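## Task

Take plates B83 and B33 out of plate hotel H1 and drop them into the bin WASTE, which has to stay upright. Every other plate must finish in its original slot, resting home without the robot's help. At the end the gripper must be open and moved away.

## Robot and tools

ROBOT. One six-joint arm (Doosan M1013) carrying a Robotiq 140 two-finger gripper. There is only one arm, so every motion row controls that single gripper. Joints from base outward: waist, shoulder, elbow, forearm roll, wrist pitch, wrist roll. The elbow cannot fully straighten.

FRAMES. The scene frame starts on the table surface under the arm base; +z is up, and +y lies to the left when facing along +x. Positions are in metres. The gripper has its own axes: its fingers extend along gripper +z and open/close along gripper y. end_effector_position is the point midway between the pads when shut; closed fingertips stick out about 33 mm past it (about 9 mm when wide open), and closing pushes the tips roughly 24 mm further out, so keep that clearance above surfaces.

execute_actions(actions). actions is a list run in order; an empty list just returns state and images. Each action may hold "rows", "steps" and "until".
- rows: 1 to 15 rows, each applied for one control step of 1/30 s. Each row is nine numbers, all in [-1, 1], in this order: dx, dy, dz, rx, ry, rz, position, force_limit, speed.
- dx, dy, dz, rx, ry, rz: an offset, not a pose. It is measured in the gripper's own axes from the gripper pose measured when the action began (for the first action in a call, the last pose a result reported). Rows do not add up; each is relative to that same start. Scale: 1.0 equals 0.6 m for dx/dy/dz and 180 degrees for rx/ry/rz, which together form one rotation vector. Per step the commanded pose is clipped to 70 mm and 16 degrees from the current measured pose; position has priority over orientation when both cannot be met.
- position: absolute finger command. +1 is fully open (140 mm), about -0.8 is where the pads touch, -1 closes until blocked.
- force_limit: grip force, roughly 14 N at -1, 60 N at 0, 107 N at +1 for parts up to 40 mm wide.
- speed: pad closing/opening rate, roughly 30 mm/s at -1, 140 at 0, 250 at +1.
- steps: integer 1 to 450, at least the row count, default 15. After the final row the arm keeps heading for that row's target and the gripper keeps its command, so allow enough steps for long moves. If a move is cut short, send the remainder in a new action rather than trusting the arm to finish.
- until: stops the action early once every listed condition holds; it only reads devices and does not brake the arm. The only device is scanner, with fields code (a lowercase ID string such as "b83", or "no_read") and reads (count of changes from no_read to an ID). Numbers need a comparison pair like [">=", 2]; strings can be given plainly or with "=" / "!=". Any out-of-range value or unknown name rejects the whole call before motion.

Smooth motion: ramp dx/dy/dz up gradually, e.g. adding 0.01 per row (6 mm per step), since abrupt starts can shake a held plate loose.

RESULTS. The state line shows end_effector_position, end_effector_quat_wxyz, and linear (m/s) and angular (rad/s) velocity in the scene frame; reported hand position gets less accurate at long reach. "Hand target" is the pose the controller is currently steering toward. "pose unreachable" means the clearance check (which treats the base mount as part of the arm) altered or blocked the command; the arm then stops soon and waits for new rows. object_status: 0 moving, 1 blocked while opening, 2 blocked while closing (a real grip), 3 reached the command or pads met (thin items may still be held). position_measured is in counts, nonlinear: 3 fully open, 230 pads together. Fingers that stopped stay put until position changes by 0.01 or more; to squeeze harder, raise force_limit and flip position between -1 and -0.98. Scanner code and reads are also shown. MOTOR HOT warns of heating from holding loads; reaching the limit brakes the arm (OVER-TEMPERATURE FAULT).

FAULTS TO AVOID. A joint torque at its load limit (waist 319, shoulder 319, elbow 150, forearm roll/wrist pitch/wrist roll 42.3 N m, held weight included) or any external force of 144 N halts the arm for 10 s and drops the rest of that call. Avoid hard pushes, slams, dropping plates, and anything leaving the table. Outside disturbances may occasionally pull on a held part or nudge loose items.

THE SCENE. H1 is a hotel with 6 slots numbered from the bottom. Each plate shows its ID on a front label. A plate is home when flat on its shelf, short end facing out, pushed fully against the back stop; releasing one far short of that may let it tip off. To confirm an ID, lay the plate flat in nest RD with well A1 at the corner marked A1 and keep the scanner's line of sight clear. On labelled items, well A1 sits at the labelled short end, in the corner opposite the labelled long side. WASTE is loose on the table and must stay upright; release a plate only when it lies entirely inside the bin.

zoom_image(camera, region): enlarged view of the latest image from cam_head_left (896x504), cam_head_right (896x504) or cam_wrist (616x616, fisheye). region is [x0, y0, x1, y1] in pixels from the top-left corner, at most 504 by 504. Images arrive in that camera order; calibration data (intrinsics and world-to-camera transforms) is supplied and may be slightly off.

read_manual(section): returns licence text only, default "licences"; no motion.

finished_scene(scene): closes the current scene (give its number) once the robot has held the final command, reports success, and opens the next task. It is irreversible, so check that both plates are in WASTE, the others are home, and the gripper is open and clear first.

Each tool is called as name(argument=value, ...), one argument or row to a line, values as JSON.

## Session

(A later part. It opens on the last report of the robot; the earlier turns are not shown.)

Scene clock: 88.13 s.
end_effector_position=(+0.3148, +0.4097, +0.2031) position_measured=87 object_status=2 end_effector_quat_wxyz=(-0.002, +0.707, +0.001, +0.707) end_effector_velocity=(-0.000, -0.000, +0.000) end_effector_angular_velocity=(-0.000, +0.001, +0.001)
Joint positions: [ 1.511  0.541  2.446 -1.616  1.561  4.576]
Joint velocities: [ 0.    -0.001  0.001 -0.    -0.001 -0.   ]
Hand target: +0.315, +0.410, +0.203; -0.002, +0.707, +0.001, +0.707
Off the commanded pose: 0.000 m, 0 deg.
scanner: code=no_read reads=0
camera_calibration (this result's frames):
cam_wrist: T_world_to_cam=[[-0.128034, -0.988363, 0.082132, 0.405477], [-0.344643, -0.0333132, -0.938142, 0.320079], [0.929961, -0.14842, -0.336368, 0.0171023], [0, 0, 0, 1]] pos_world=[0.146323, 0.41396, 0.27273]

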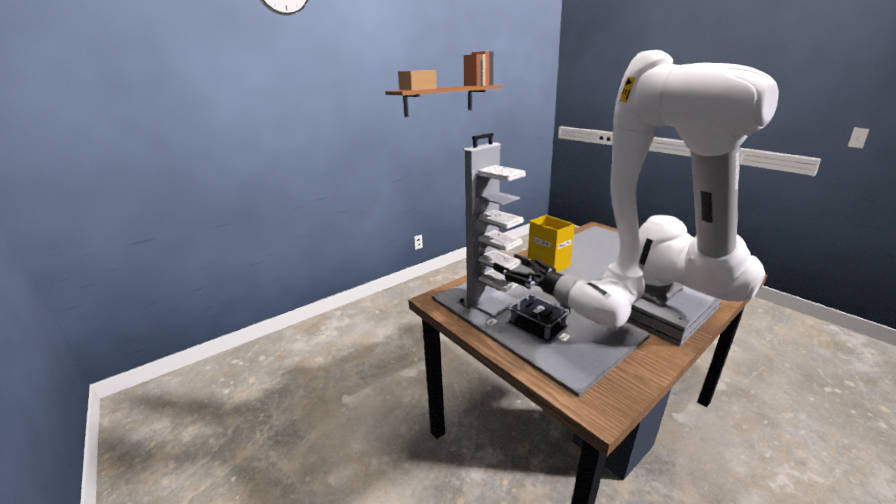

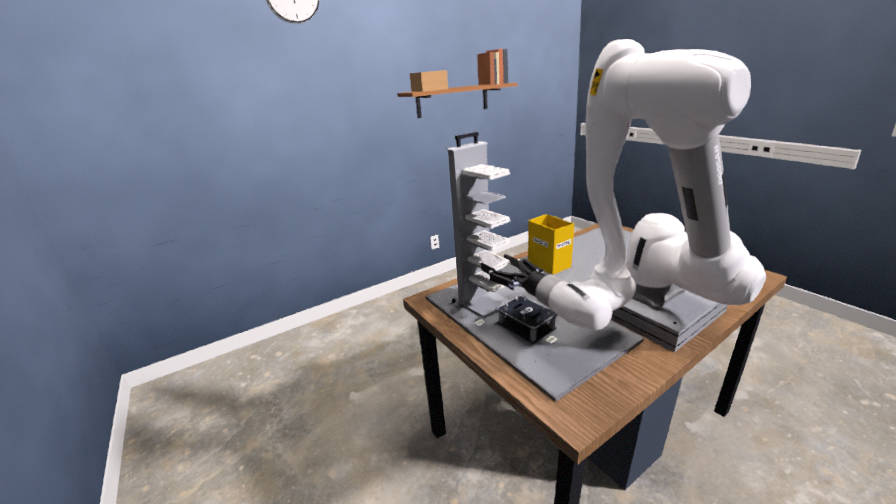

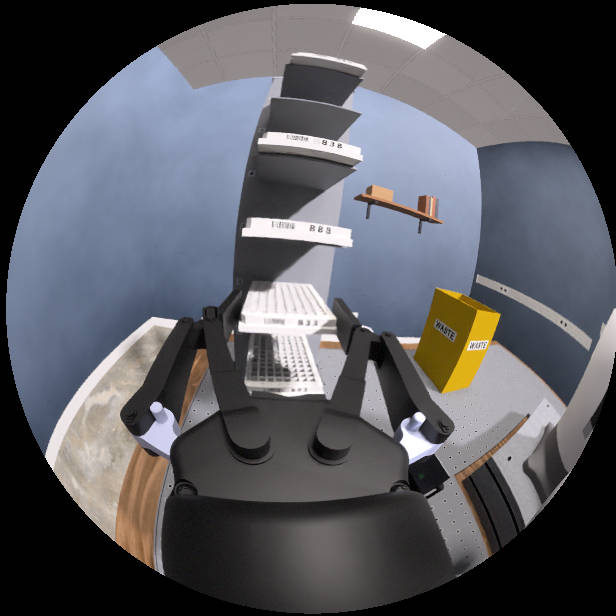

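execute_actions(
  actions=[
    {"rows":[[0,0,0,0,0,0,-0.98,0.5,-0.5]],"steps":10},
    {"rows":[[0.003,0,-0.005,0,0,0,-0.98,0.5,0],[0.005,0,-0.01,0,0,0,-0.98,0.5,0],[0.005,0,-0.02,0,0,0,-0.98,0.5,0],[0.005,0,-0.03,0,0,0,-0.98,0.5,0],[0.005,0,-0.04,0,0,0,-0.98,0.5,0],[0.005,0,-0.05,0,0,0,-0.98,0.5,0],[0.005,0,-0.06,0,0,0,-0.98,0.5,0]],"steps":16},
  ],
)

Scene clock: 92.53 s.
end_effector_position=(+0.2789, +0.4094, +0.2062) position_measured=106 object_status=2 end_effector_quat_wxyz=(-0.002, +0.707, +0.001, +0.707) end_effector_velocity=(+0.000, +0.000, -0.000) end_effector_angular_velocity=(-0.000, +0.000, -0.001)
Joint positions: [ 1.599  0.534  2.441 -1.528  1.575  4.564]
Joint velocities: [-0.001  0.001 -0.001 -0.    -0.    -0.   ]
Hand target: +0.279, +0.409, +0.206; -0.002, +0.707, +0.001, +0.707
Off the commanded pose: 0.000 m, 0 deg.
scanner: code=no_read reads=0
camera_calibration (this result's frames):
cam_wrist: T_world_to_cam=[[-0.128285, -0.988317, 0.0822967, 0.400331], [-0.344686, -0.0333766, -0.938124, 0.310612], [0.929911, -0.148713, -0.336378, 0.0515939], [0, 0, 0, 1]] pos_world=[0.110442, 0.413694, 0.275802]

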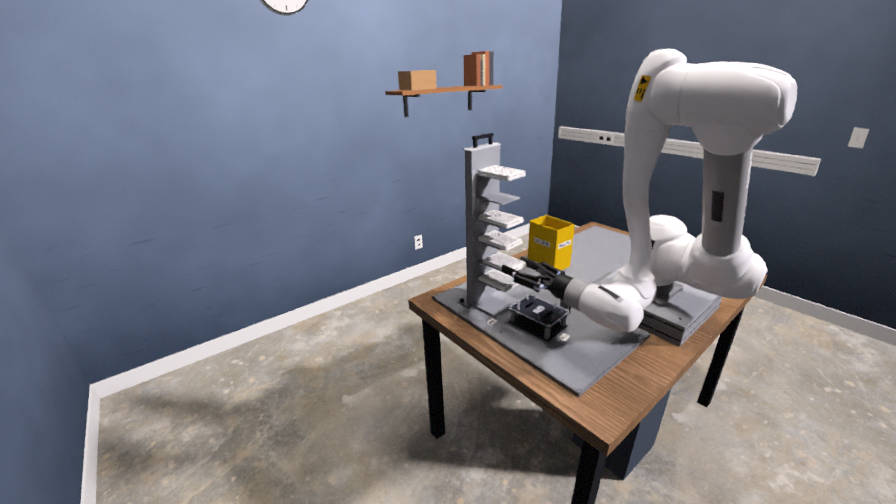

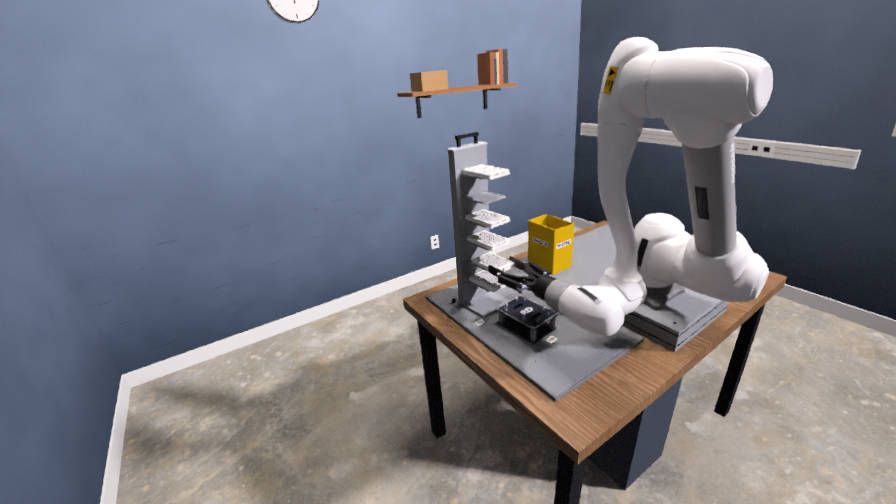

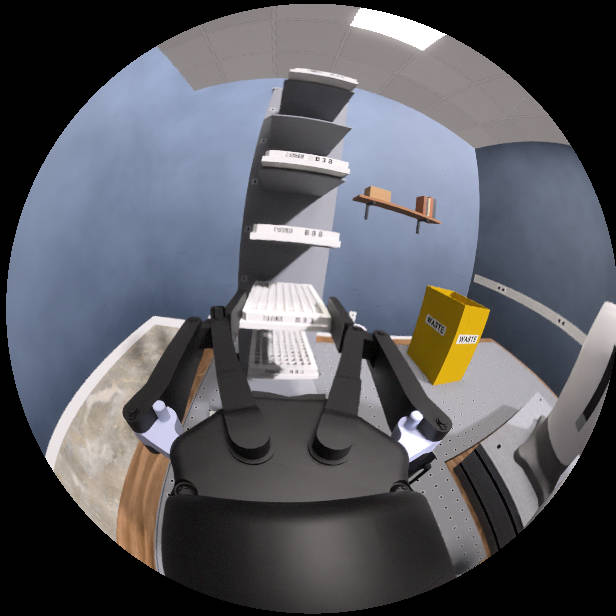

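execute_actions(
  actions=[
    {"rows":[[0,0,-0.01,0,0,0,-0.98,0.5,0],[0,0,-0.02,0,0,0,-0.98,0.5,0],[0,0,-0.03,0,0,0,-0.98,0.5,0]],"steps":12},
    {"rows":[[0,0,0,0,0,0,0.5,0.5,0]],"steps":8},
    {"rows":[[-0.004,0,0.047,0,0,0,0.5,0.5,0]],"steps":13},
    {"rows":[[0,0,0,0,0,0,-1,0.5,-0.3]],"steps":18},
  ],
)

Scene clock: 98.87 s.
end_effector_position=(+0.2890, +0.4097, +0.2037) position_measured=112 object_status=2 end_effector_quat_wxyz=(-0.002, +0.707, +0.001, +0.707) end_effector_velocity=(+0.001, -0.002, +0.001) end_effector_angular_velocity=(-0.001, -0.001, -0.001)
Joint positions: [ 1.574  0.54   2.443 -1.553  1.571  4.572]
Joint velocities: [-0.001 -0.002  0.003 -0.     0.001  0.   ]
Hand target: +0.289, +0.410, +0.204; -0.002, +0.707, +0.001, +0.707
Off the commanded pose: 0.000 m, 0 deg.
scanner: code=no_read reads=0
camera_calibration (this result's frames):
cam_wrist: T_world_to_cam=[[-0.127996, -0.988382, 0.0819633, 0.40214], [-0.344778, -0.0331445, -0.938099, 0.311743], [0.929917, -0.148332, -0.33653, 0.0413185], [0, 0, 0, 1]] pos_world=[0.120532, 0.413929, 0.27339]

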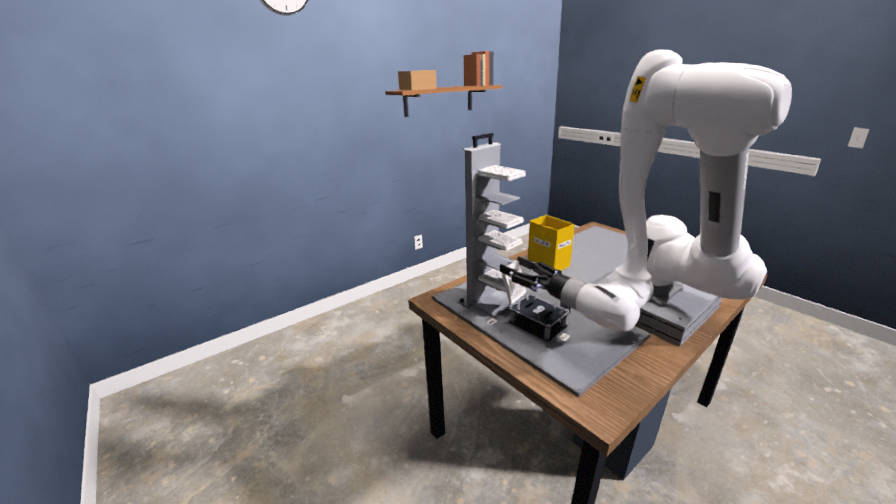

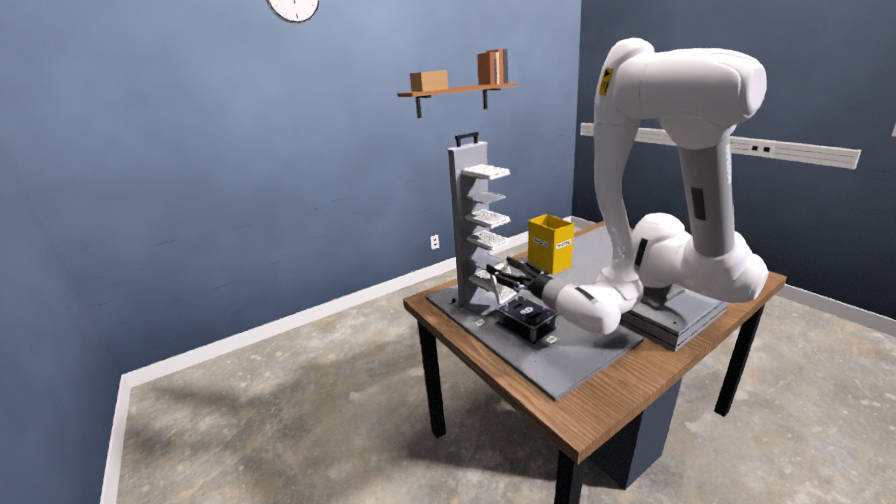

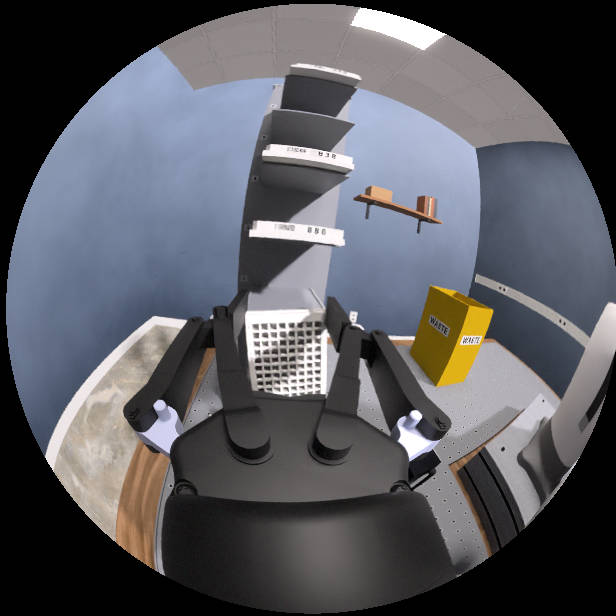

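zoom_image(
  camera="cam_head_right",
  region=[450, 230, 570, 320],
)

zoom_image(
  camera="cam_wrist",
  region=[200, 130, 380, 400],
)

Region (450, 230, 570, 320) of cam_head_right's 896x504 image, scaled by 4.200, with more detail than that image has; it fills the top 378 rows of this view, and the rest is white.

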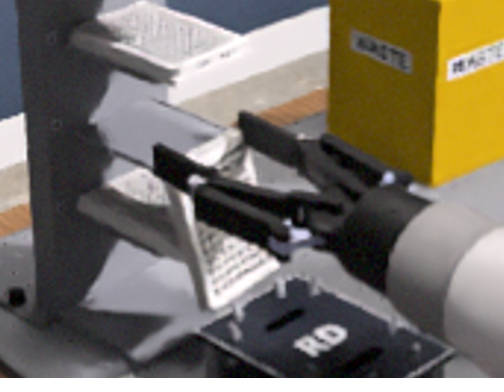

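Region (200, 130, 380, 400) of cam_wrist's 616x616 image, scaled by 1.867, with more detail than that image has.

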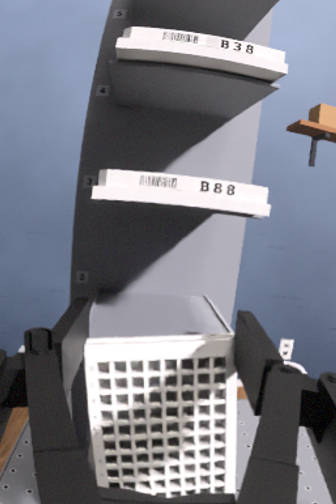

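execute_actions(
  actions=[
    {"rows":[[0.005,0,-0.003,0,0,0,-1,0.5,0],[0.01,0,-0.006,0,0,0,-1,0.5,0],[0.02,0,-0.01,0,0,0,-1,0.5,0],[0.03,0,-0.015,0,0,0,-1,0.5,0],[0.04,0,-0.02,0,0,0,-1,0.5,0],[0.05,0,-0.025,0,0,0,-1,0.5,0],[0.06,0,-0.03,0,0,0,-1,0.5,0],[0.08,0,-0.04,0,0,0,-1,0.5,0],[0.1,0,-0.05,0,0,0,-1,0.5,0],[0.12,0,-0.06,0,0,0,-1,0.5,0],[0.15,0,-0.08,0,0,0,-1,0.5,0],[0.18,0,-0.1,0,0,0,-1,0.5,0],[0.4,0,-0.2,0,0,0,-1,0.5,0]],"steps":40},
  ],
)

Scene clock: 121.80 s.
end_effector_position=(+0.1697, +0.4087, +0.4437) position_measured=113 object_status=2 end_effector_quat_wxyz=(-0.001, +0.708, +0.001, +0.707) end_effector_velocity=(-0.001, -0.000, +0.001) end_effector_angular_velocity=(+0.001, +0.001, +0.002)
Joint positions: [ 1.856  0.064  2.3   -1.351  1.778  3.977]
Joint velocities: [ 0.002 -0.002  0.    -0.    -0.    -0.002]
Hand target: +0.170, +0.409, +0.444; -0.002, +0.708, +0.001, +0.707
Off the commanded pose: 0.001 m, 0 deg.
scanner: code=no_read reads=0
camera_calibration (this result's frames):
cam_wrist: T_world_to_cam=[[-0.1289, -0.988259, 0.0820273, 0.366331], [-0.345227, -0.0328229, -0.937945, 0.495617], [0.929625, -0.149219, -0.336943, 0.233476], [0, 0, 0, 1]] pos_world=[0.00127487, 0.413136, 0.51348]

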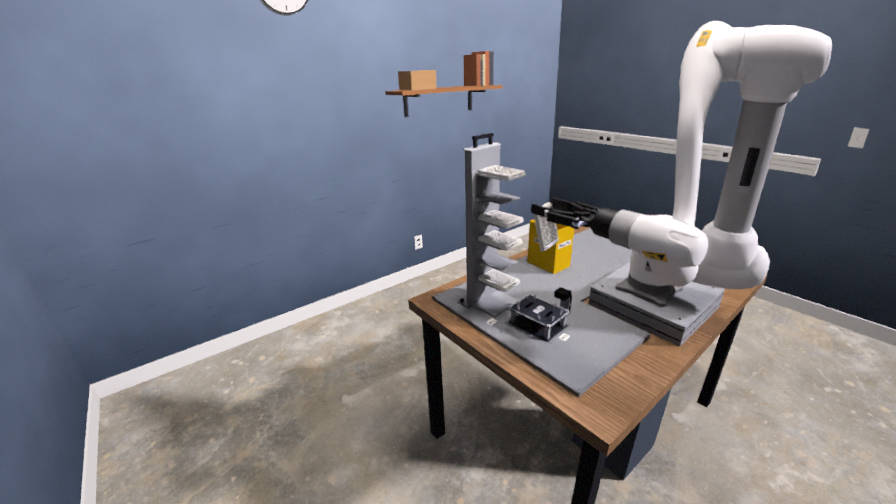

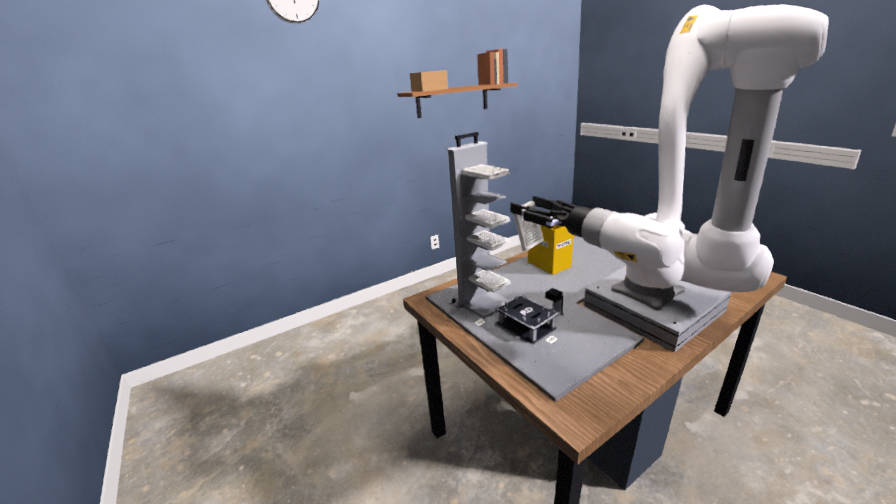

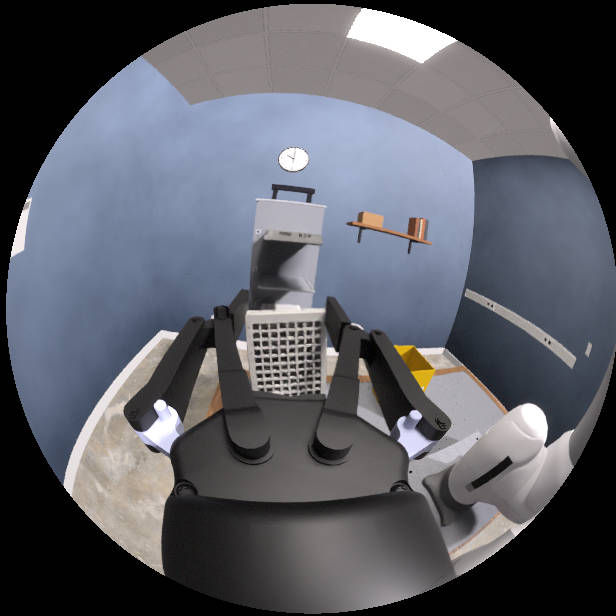

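execute_actions(
  actions=[
    {"rows":[[0,0.02,0,-0.02,0,0,-1,0.5,0],[0,0.05,0.01,-0.04,0,0,-1,0.5,0],[0,0.383,0.083,-0.25,0,0,-1,0.5,0]],"steps":32},
    {"rows":[[0,0.2,0.342,-0.125,0,0,-1,0.5,0]],"steps":28},
    {"rows":[[0,-0.028,0.192,-0.125,0,0,-1,0.5,0]],"steps":25},
  ],
)

Scene clock: 131.73 s.
end_effector_position=(+0.3401, -0.1497, +0.4431) position_measured=113 object_status=2 end_effector_quat_wxyz=(+0.500, +0.501, -0.498, +0.501) end_effector_velocity=(+0.000, -0.000, -0.000) end_effector_angular_velocity=(+0.000, +0.002, -0.001)
Joint positions: [ 0.371 -0.004  2.388 -1.273  1.821  3.992]
Joint velocities: [-0.001  0.001 -0.001  0.    -0.    -0.001]
Hand target: +0.340, -0.150, +0.443; +0.500, +0.501, -0.498, +0.501
Off the commanded pose: 0.000 m, 0 deg.
scanner: code=no_read reads=0
camera_calibration (this result's frames):
cam_wrist: T_world_to_cam=[[-0.988005, 0.129242, 0.0845117, 0.294789], [-0.035508, 0.342474, -0.938856, 0.486768], [-0.150283, -0.930595, -0.333777, 0.240478], [0, 0, 0, 1]] pos_world=[0.344677, 0.0189826, 0.512358]

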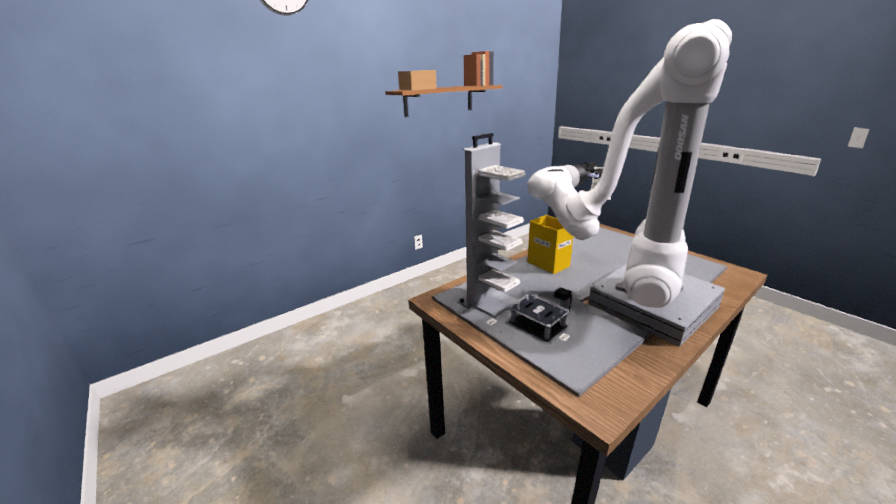

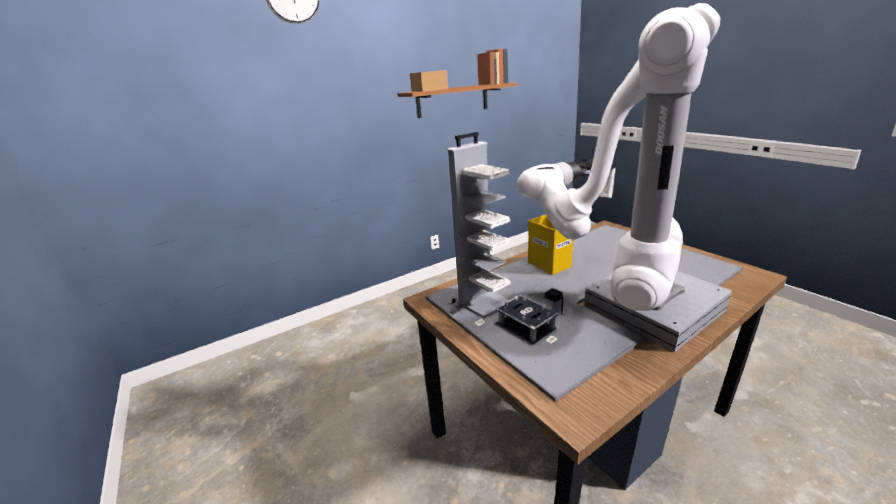

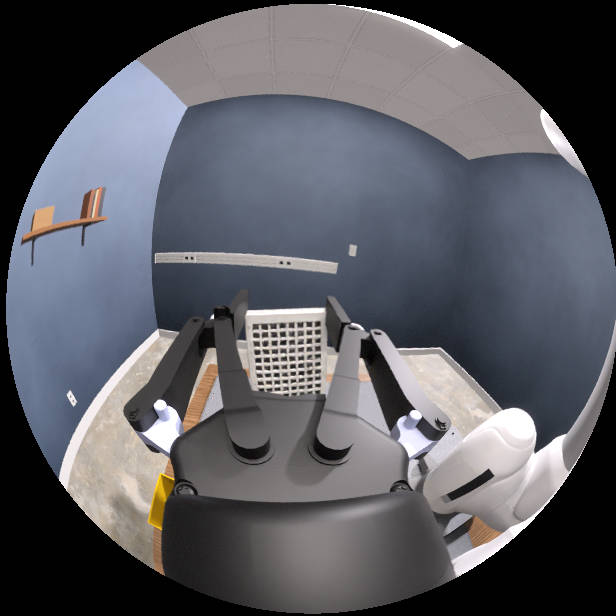

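execute_actions(
  actions=[
    {"rows":[[0,-0.02,0,-0.03,0,0,-1,0.5,0],[0,-0.167,0.05,-0.5,0,0,-1,0.5,0]],"steps":50},
    {"rows":[[-0.1,0.283,0,0,-0.139,0,-1,0.5,0]],"steps":30},
  ],
)

zoom_image(
  camera="cam_head_left",
  region=[480, 130, 660, 290],
)

Scene clock: 138.57 s.
end_effector_position=(+0.4397, -0.0094, +0.3830) position_measured=113 object_status=2 end_effector_quat_wxyz=(-0.539, -0.001, +0.842, -0.001) end_effector_velocity=(+0.000, -0.001, -0.001) end_effector_angular_velocity=(+0.002, +0.002, -0.001)
Joint positions: [-0.086  0.424  1.661 -0.071  2.194  4.627]
Joint velocities: [-0.001  0.002  0.     0.     0.    -0.001]
Hand target: +0.440, -0.009, +0.383; -0.539, -0.001, +0.842, -0.001
Off the commanded pose: 0.000 m, 0 deg.
scanner: code=no_read reads=0
camera_calibration (this result's frames):
cam_wrist: T_world_to_cam=[[0.0814485, 0.988225, 0.129531, -0.0992664], [0.705829, 0.0345664, -0.707538, -0.0316133], [-0.703684, 0.149055, -0.694702, 0.757654], [0, 0, 0, 1]] pos_world=[0.563548, -0.0137415, 0.516834]

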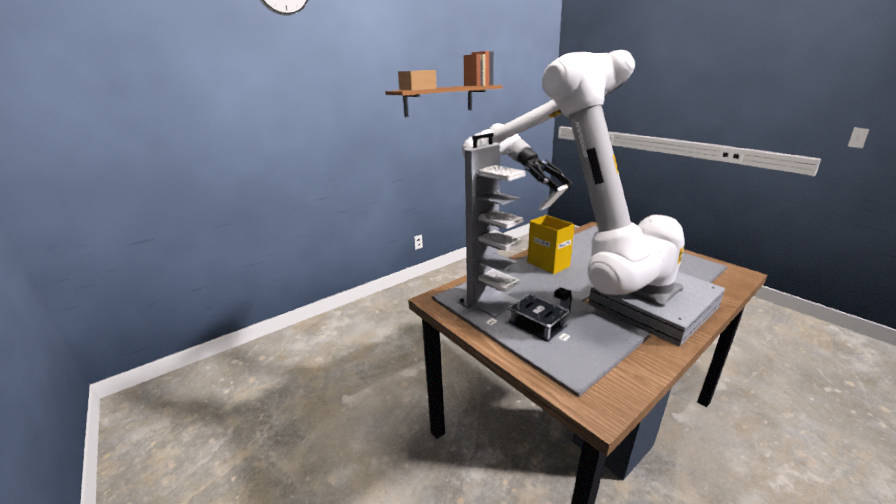

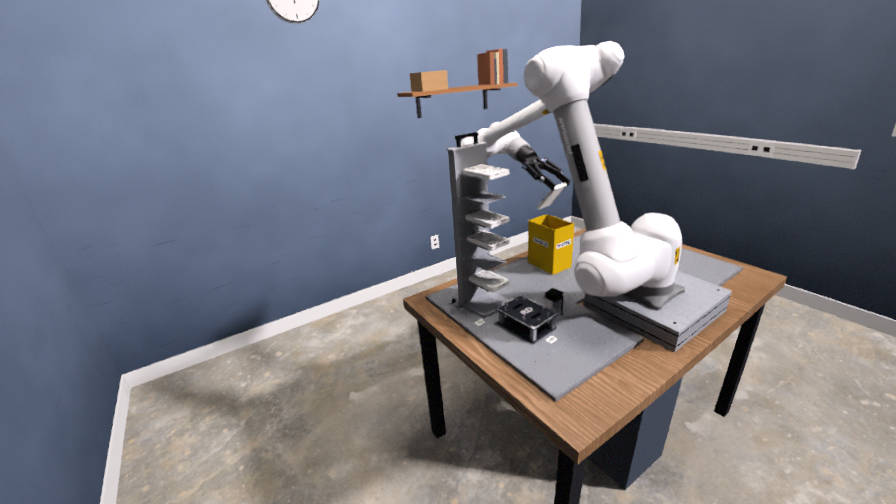

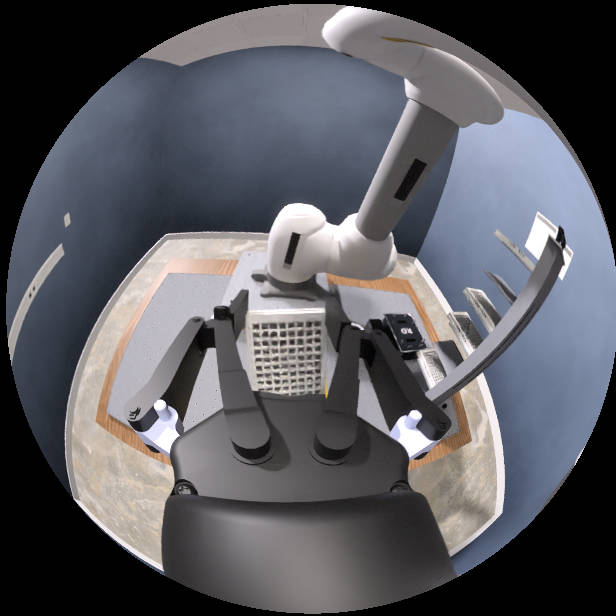

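Region (480, 130, 660, 290) of cam_head_left's 896x504 image, scaled by 2.800, with more detail than that image has.

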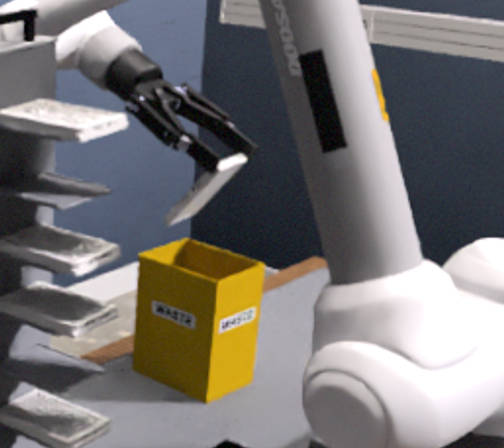

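execute_actions(
  actions=[
    {"rows":[[-0.03,0,0.014,0,0,0,-1,0.5,0],[-0.12,0,0.056,0,0,0,-1,0.5,0]],"steps":22},
  ],
)

zoom_image(
  camera="cam_head_left",
  region=[500, 170, 620, 280],
)

zoom_image(
  camera="cam_wrist",
  region=[170, 260, 410, 440],
)

Scene clock: 147.40 s.
end_effector_position=(+0.4395, -0.0094, +0.3036) position_measured=113 object_status=2 end_effector_quat_wxyz=(-0.539, -0.001, +0.842, -0.001) end_effector_velocity=(-0.000, -0.000, +0.000) end_effector_angular_velocity=(-0.002, -0.001, -0.001)
Joint positions: [-0.084  0.495  1.72  -0.064  2.066  4.639]
Joint velocities: [-0.    -0.001  0.    -0.    -0.     0.002]
Hand target: +0.440, -0.009, +0.304; -0.539, -0.001, +0.842, -0.001
Off the commanded pose: 0.000 m, 0 deg.
scanner: code=no_read reads=0
camera_calibration (this result's frames):
cam_wrist: T_world_to_cam=[[0.0814687, 0.98821, 0.129626, -0.0889819], [0.705837, 0.0346189, -0.707528, -0.087704], [-0.703674, 0.149136, -0.694695, 0.702349], [0, 0, 0, 1]] pos_world=[0.563379, -0.0137768, 0.4374]

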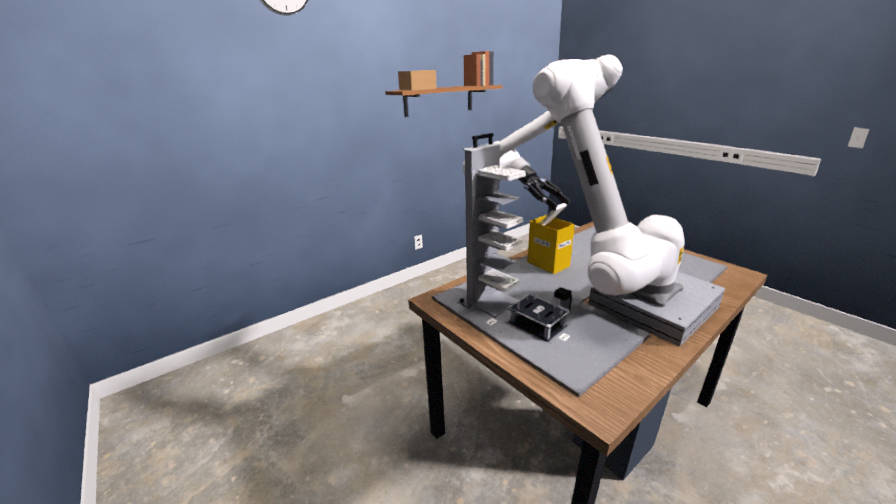

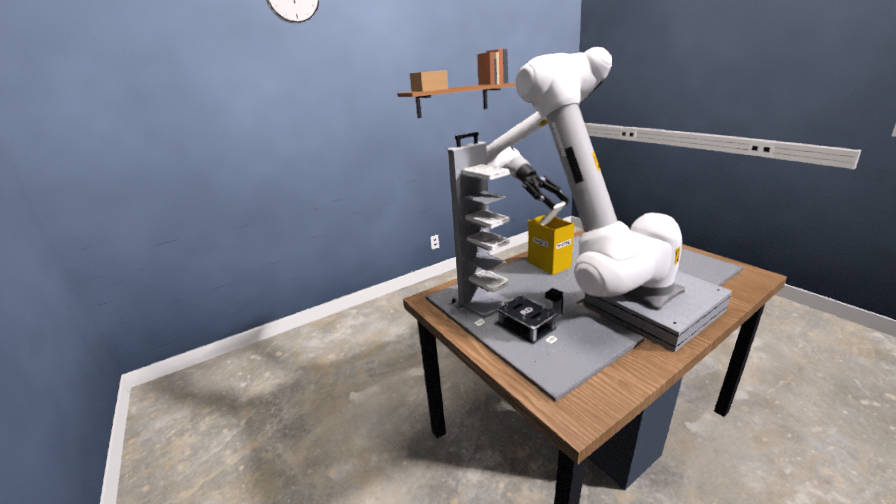

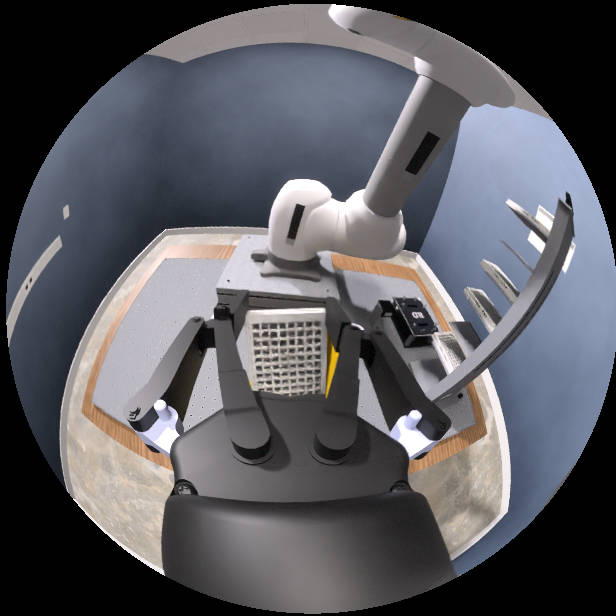

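Region (500, 170, 620, 280) of cam_head_left's 896x504 image, scaled by 4.200, with more detail than that image has; it fills the top 462 rows of this view, and the rest is white.

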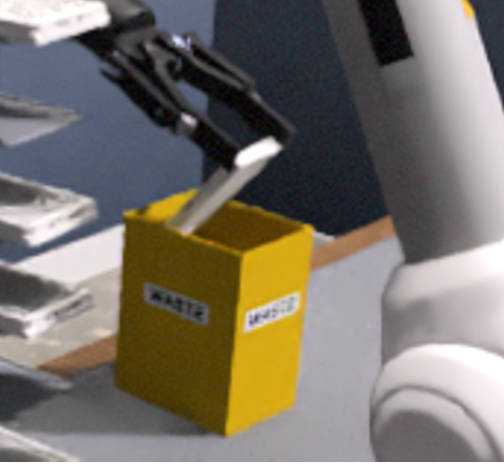

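Region (170, 260, 410, 440) of cam_wrist's 616x616 image, scaled by 2.100, with more detail than that image has; it fills the top 378 rows of this view, and the rest is white.

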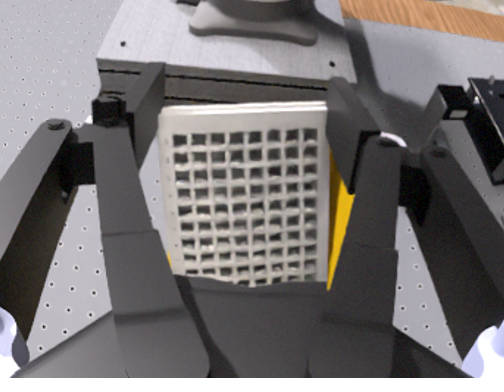

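Shift +y about 15 mm, then descend.

execute_actions(
  actions=[
    {"rows":[[0,0.025,0,0,0,0,-1,0.5,0]],"steps":10},
    {"rows":[[-0.02,0,0.01,0,0,0,-1,0.5,0],[-0.04,0,0.02,0,0,0,-1,0.5,0],[-0.09,0,0.042,0,0,0,-1,0.5,0]],"steps":18},
  ],
)

zoom_image(
  camera="cam_head_left",
  region=[500, 170, 620, 280],
)

zoom_image(
  camera="cam_wrist",
  region=[170, 260, 410, 440],
)

Scene clock: 151.83 s.
end_effector_position=(+0.4394, +0.0056, +0.2440) position_measured=113 object_status=2 end_effector_quat_wxyz=(-0.539, -0.001, +0.842, -0.001) end_effector_velocity=(-0.000, -0.000, -0.001) end_effector_angular_velocity=(-0.001, +0.002, -0.001)
Joint positions: [-0.063  0.556  1.752 -0.04   1.973  4.662]
Joint velocities: [-0.     0.002  0.    -0.     0.     0.002]
Hand target: +0.439, +0.006, +0.244; -0.539, -0.001, +0.842, -0.001
Off the commanded pose: 0.000 m, 0 deg.
scanner: code=no_read reads=0
camera_calibration (this result's frames):
cam_wrist: T_world_to_cam=[[0.0814482, 0.988205, 0.12968, -0.0960384], [0.705886, 0.0346617, -0.707477, -0.130325], [-0.703628, 0.149162, -0.694737, 0.658624], [0, 0, 0, 1]] pos_world=[0.563243, 0.00118102, 0.377822]

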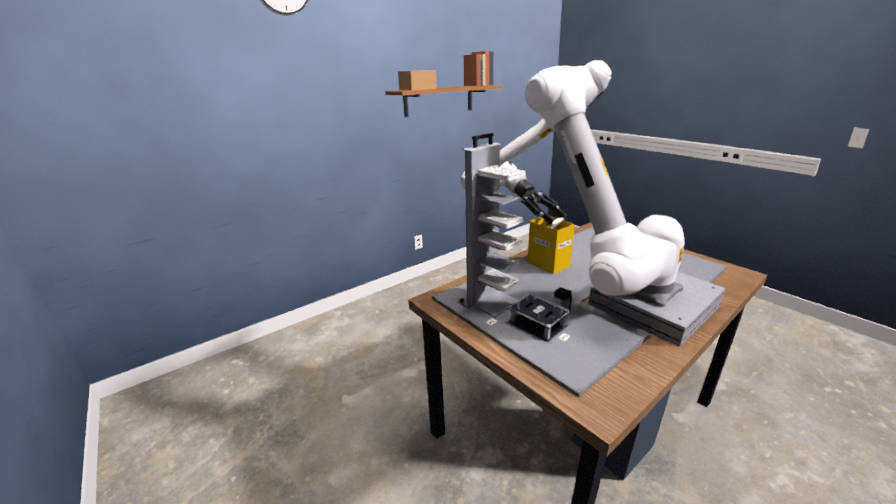

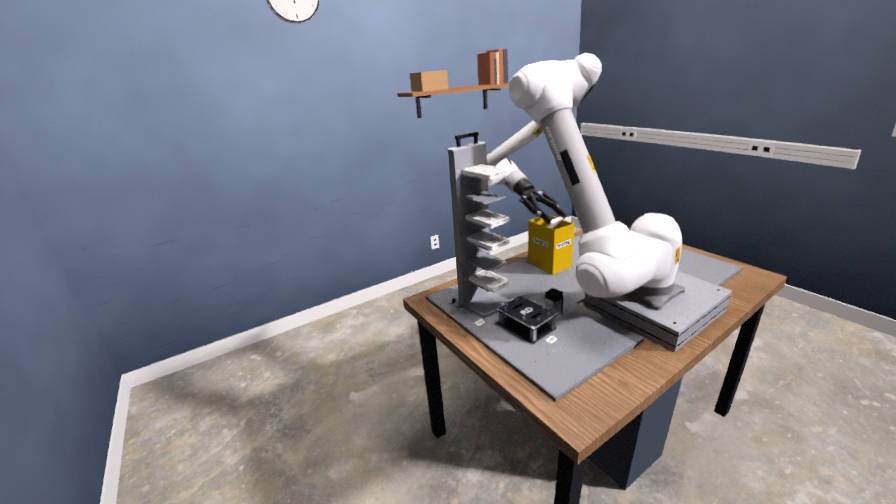

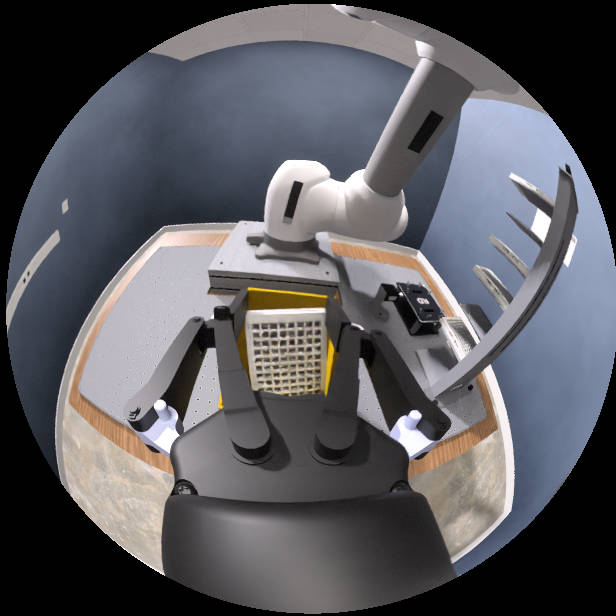

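Region (500, 170, 620, 280) of cam_head_left's 896x504 image, scaled by 4.200, with more detail than that image has; it fills the top 462 rows of this view, and the rest is white.

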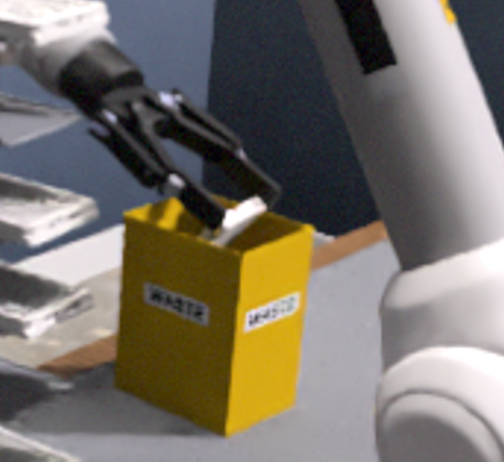

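Region (170, 260, 410, 440) of cam_wrist's 616x616 image, scaled by 2.100, with more detail than that image has; it fills the top 378 rows of this view, and the rest is white.

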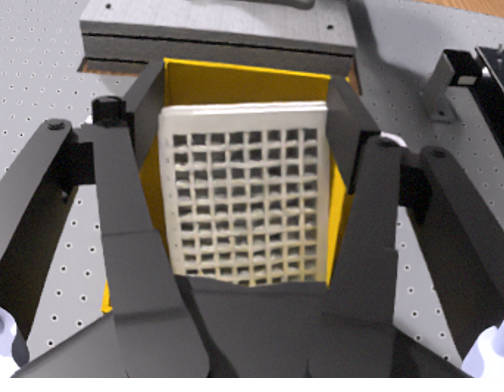

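execute_actions(
  actions=[
    {"rows":[[-0.01,0,0.005,0,0,0,-1,0.5,0],[-0.02,0,0.01,0,0,0,-1,0.5,0],[-0.03,0,0.014,0,0,0,-1,0.5,0],[-0.05,0,0.023,0,0,0,-1,0.5,0]],"steps":14},
  ],
)

zoom_image(
  camera="cam_head_left",
  region=[500, 170, 620, 280],
)

Scene clock: 155.50 s.
end_effector_position=(+0.4395, +0.0056, +0.2110) position_measured=113 object_status=2 end_effector_quat_wxyz=(-0.539, -0.001, +0.842, -0.001) end_effector_velocity=(+0.001, -0.000, +0.000) end_effector_angular_velocity=(-0.001, -0.002, -0.001)
Joint positions: [-0.062  0.593  1.765 -0.038  1.923  4.665]
Joint velocities: [-0.    -0.    -0.001  0.     0.     0.001]
Hand target: +0.440, +0.006, +0.211; -0.539, -0.001, +0.842, -0.001
Off the commanded pose: 0.000 m, 0 deg.
scanner: code=no_read reads=0
camera_calibration (this result's frames):
cam_wrist: T_world_to_cam=[[0.0814679, 0.9882, 0.129707, -0.0917781], [0.705834, 0.0346779, -0.707528, -0.153675], [-0.703677, 0.149193, -0.69468, 0.635746], [0, 0, 0, 1]] pos_world=[0.563306, 0.00117559, 0.344815]

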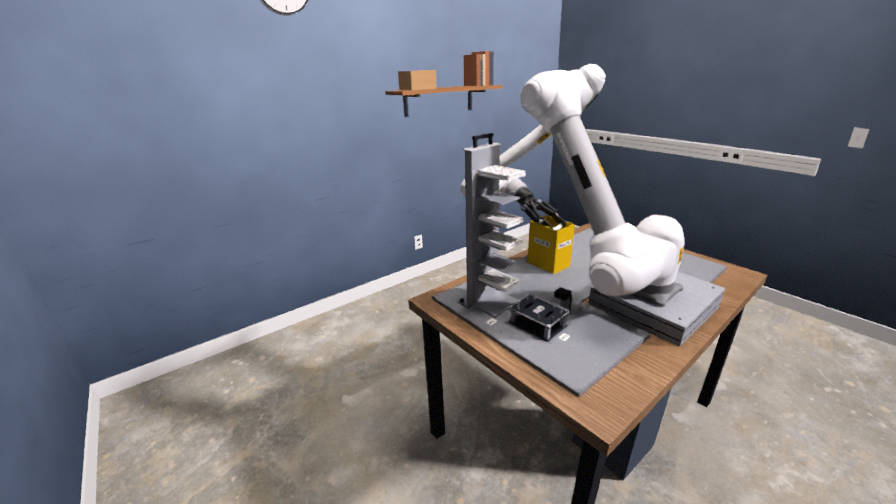

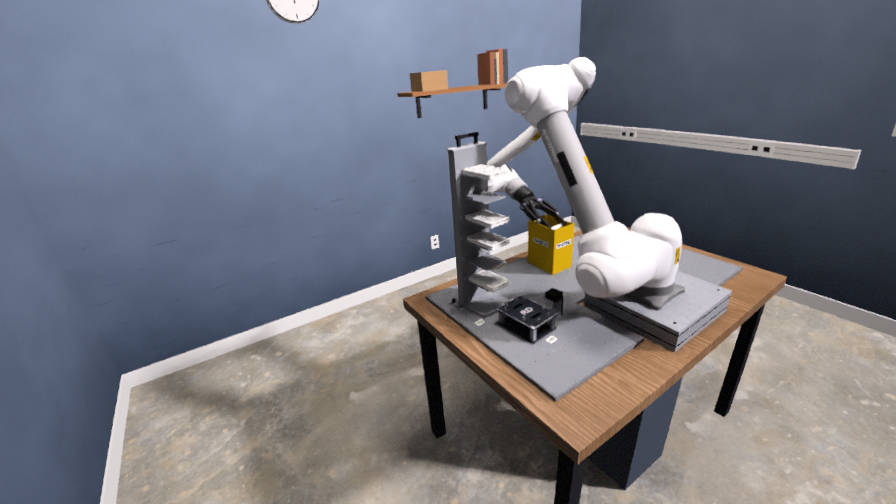

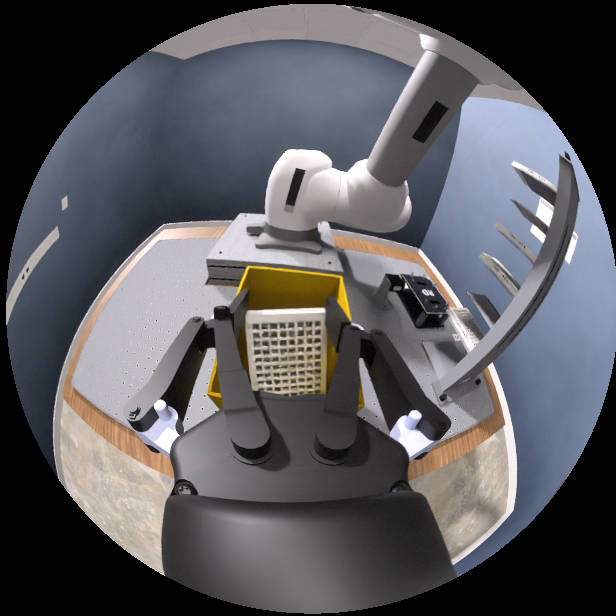

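Region (500, 170, 620, 280) of cam_head_left's 896x504 image, scaled by 4.200, with more detail than that image has; it fills the top 462 rows of this view, and the rest is white.

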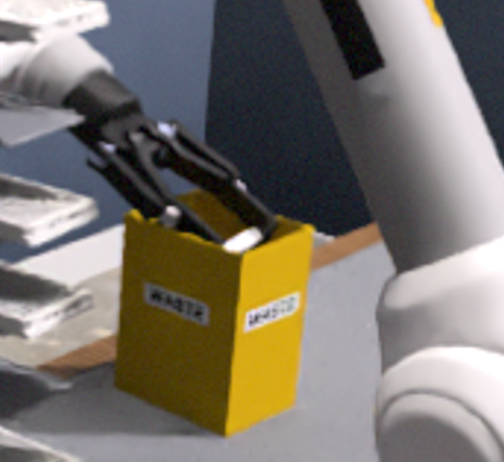

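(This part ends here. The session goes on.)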